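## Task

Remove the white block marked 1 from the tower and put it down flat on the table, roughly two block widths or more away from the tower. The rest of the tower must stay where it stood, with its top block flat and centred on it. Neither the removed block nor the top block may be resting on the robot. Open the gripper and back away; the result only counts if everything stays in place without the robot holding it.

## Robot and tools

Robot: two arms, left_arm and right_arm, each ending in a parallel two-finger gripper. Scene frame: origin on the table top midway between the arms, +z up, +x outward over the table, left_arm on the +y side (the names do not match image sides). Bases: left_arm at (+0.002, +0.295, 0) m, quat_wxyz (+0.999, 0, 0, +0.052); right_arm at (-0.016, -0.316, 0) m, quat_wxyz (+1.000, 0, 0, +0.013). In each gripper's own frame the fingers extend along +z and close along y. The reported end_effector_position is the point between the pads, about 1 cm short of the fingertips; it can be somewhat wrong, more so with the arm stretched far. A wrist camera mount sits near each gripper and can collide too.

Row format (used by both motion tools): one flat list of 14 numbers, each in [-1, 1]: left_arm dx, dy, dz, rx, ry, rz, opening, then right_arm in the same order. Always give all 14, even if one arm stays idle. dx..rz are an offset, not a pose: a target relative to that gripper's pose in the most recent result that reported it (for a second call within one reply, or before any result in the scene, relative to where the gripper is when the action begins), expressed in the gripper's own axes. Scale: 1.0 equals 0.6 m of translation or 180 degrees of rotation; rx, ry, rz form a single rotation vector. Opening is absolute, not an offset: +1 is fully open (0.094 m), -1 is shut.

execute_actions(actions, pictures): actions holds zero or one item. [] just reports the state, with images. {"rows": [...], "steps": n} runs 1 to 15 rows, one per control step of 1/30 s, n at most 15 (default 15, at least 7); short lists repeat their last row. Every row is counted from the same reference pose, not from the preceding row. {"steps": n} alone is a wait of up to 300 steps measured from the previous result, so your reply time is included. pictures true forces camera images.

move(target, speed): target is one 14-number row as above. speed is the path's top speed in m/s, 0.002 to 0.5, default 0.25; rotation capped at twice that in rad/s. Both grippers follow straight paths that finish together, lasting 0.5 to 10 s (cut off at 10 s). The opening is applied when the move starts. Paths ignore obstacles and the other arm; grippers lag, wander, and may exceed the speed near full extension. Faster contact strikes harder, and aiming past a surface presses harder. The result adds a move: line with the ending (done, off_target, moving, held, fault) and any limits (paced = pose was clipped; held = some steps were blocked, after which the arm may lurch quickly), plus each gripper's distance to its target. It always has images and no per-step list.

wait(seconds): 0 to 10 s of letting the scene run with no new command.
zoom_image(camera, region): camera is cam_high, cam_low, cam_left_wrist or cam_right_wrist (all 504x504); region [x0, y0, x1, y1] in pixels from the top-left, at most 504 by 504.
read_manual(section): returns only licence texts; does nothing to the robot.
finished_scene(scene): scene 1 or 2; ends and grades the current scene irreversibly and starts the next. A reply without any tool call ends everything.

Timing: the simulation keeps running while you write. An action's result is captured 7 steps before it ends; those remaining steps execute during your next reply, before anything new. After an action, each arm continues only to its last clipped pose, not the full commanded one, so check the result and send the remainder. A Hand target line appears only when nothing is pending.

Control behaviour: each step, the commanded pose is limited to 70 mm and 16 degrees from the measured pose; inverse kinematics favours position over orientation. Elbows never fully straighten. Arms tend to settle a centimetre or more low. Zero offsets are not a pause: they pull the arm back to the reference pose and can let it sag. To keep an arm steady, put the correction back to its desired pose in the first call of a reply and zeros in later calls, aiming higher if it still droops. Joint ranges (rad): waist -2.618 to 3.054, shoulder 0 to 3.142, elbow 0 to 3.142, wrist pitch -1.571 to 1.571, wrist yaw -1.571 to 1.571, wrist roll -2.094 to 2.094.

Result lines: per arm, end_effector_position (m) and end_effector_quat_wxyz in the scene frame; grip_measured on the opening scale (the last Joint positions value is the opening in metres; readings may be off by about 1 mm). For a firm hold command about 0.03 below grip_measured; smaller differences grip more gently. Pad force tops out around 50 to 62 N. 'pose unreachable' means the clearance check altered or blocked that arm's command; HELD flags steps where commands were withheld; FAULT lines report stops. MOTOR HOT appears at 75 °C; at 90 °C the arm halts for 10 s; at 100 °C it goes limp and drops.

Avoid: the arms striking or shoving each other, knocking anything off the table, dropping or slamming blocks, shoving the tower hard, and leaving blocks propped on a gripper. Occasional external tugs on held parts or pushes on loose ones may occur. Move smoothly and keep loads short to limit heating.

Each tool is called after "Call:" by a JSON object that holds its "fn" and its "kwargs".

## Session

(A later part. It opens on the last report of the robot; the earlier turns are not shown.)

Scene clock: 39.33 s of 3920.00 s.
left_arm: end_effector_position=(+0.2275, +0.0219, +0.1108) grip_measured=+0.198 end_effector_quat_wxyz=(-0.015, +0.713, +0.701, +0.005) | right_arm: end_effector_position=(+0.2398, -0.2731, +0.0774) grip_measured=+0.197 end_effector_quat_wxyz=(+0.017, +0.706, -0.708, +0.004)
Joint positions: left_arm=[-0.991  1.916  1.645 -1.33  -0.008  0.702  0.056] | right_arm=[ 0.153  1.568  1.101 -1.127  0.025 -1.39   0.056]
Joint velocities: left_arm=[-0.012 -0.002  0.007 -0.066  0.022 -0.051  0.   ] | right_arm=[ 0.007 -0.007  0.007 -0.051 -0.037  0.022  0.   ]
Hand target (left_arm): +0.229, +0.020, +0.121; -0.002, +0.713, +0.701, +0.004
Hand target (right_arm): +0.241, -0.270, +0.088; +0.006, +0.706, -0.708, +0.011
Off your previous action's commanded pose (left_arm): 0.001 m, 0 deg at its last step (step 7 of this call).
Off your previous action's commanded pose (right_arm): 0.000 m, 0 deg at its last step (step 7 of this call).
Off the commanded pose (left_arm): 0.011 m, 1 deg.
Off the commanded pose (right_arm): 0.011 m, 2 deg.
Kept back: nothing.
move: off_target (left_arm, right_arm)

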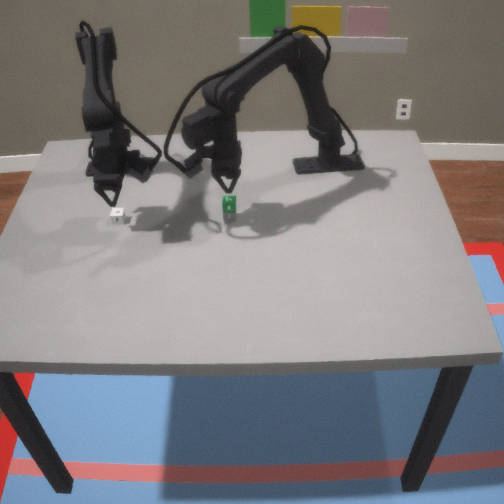

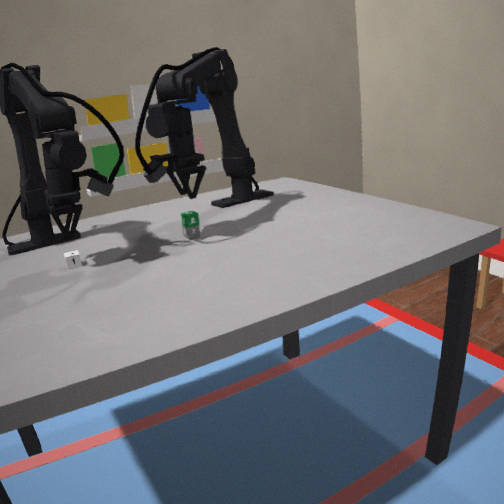

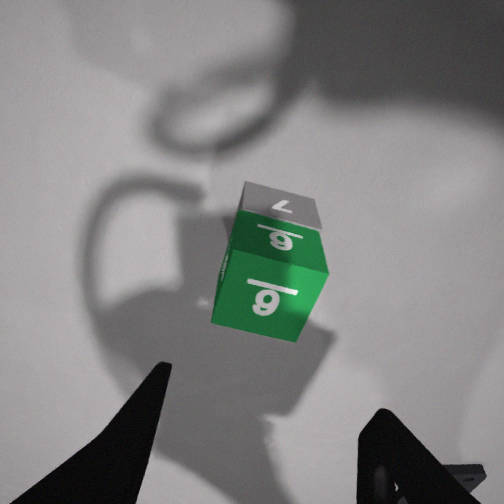

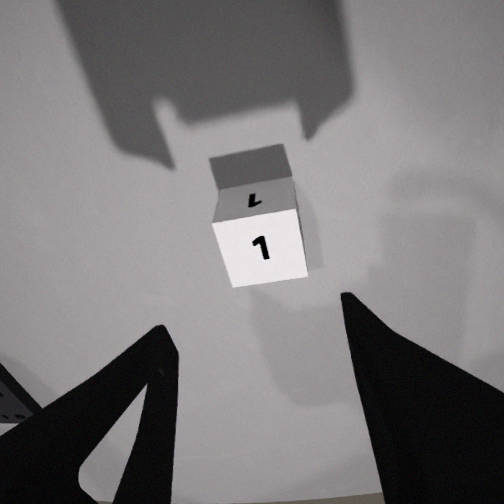

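Call:
{"fn": "move", "kwargs": {"target": [0.15,0,-0.03,0,0,0,0.2, 0,0.1,-0.06,0,0,0,0.2], "speed": 0.25}}

Call:
{"fn": "finished_scene", "kwargs": {"scene": 1}}

Scene clock: 40.57 s of 3920.00 s.
left_arm: end_effector_position=(+0.2324, +0.1093, +0.1267) grip_measured=+0.198 end_effector_quat_wxyz=(-0.017, +0.710, +0.704, +0.004) | right_arm: end_effector_position=(+0.1868, -0.2717, +0.1120) grip_measured=+0.197 end_effector_quat_wxyz=(+0.018, +0.707, -0.707, +0.004)
Joint positions: left_arm=[-0.791  1.692  1.429 -1.341 -0.011  0.892  0.056] | right_arm=[ 0.205  1.35   1.047 -1.294  0.025 -1.34   0.056]
Joint velocities: left_arm=[ 0.012 -0.002  0.007 -0.022 -0.022  0.037  0.   ] | right_arm=[ 0.007 -0.002 -0.017 -0.066  0.022 -0.022 -0.   ]
Hand target (left_arm): +0.230, +0.111, +0.129; -0.016, +0.713, +0.701, +0.004
Hand target (right_arm): +0.181, -0.271, +0.115; +0.017, +0.706, -0.708, +0.003
Off the commanded pose (left_arm): 0.006 m, 1 deg.
Off the commanded pose (right_arm): 0.007 m, 0 deg.
Kept back: nothing.
move: done

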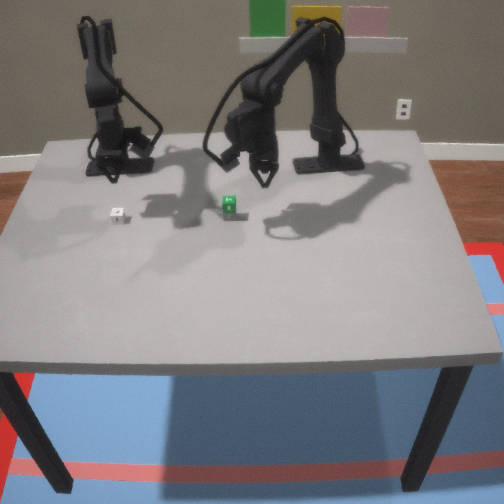

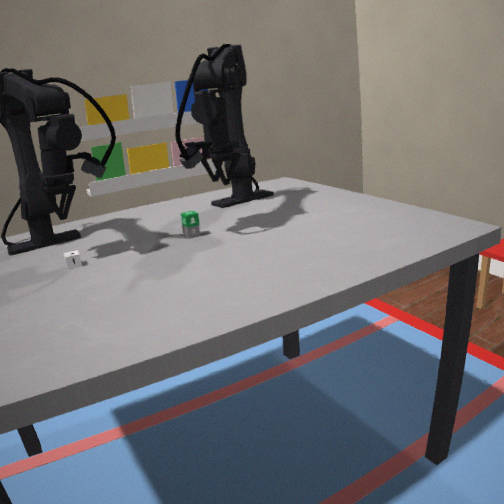

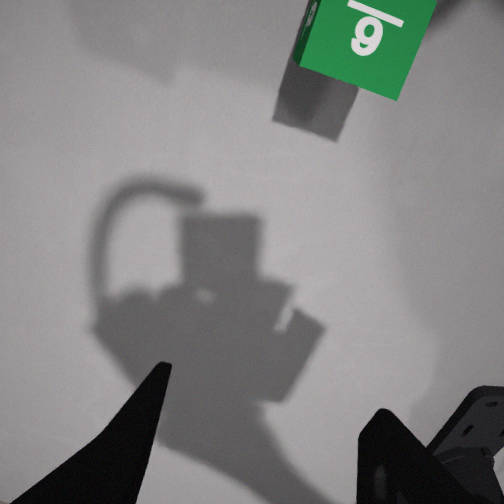

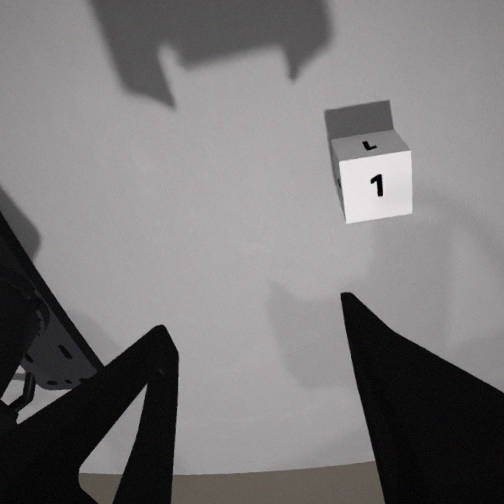

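The scene is finished: the task was done.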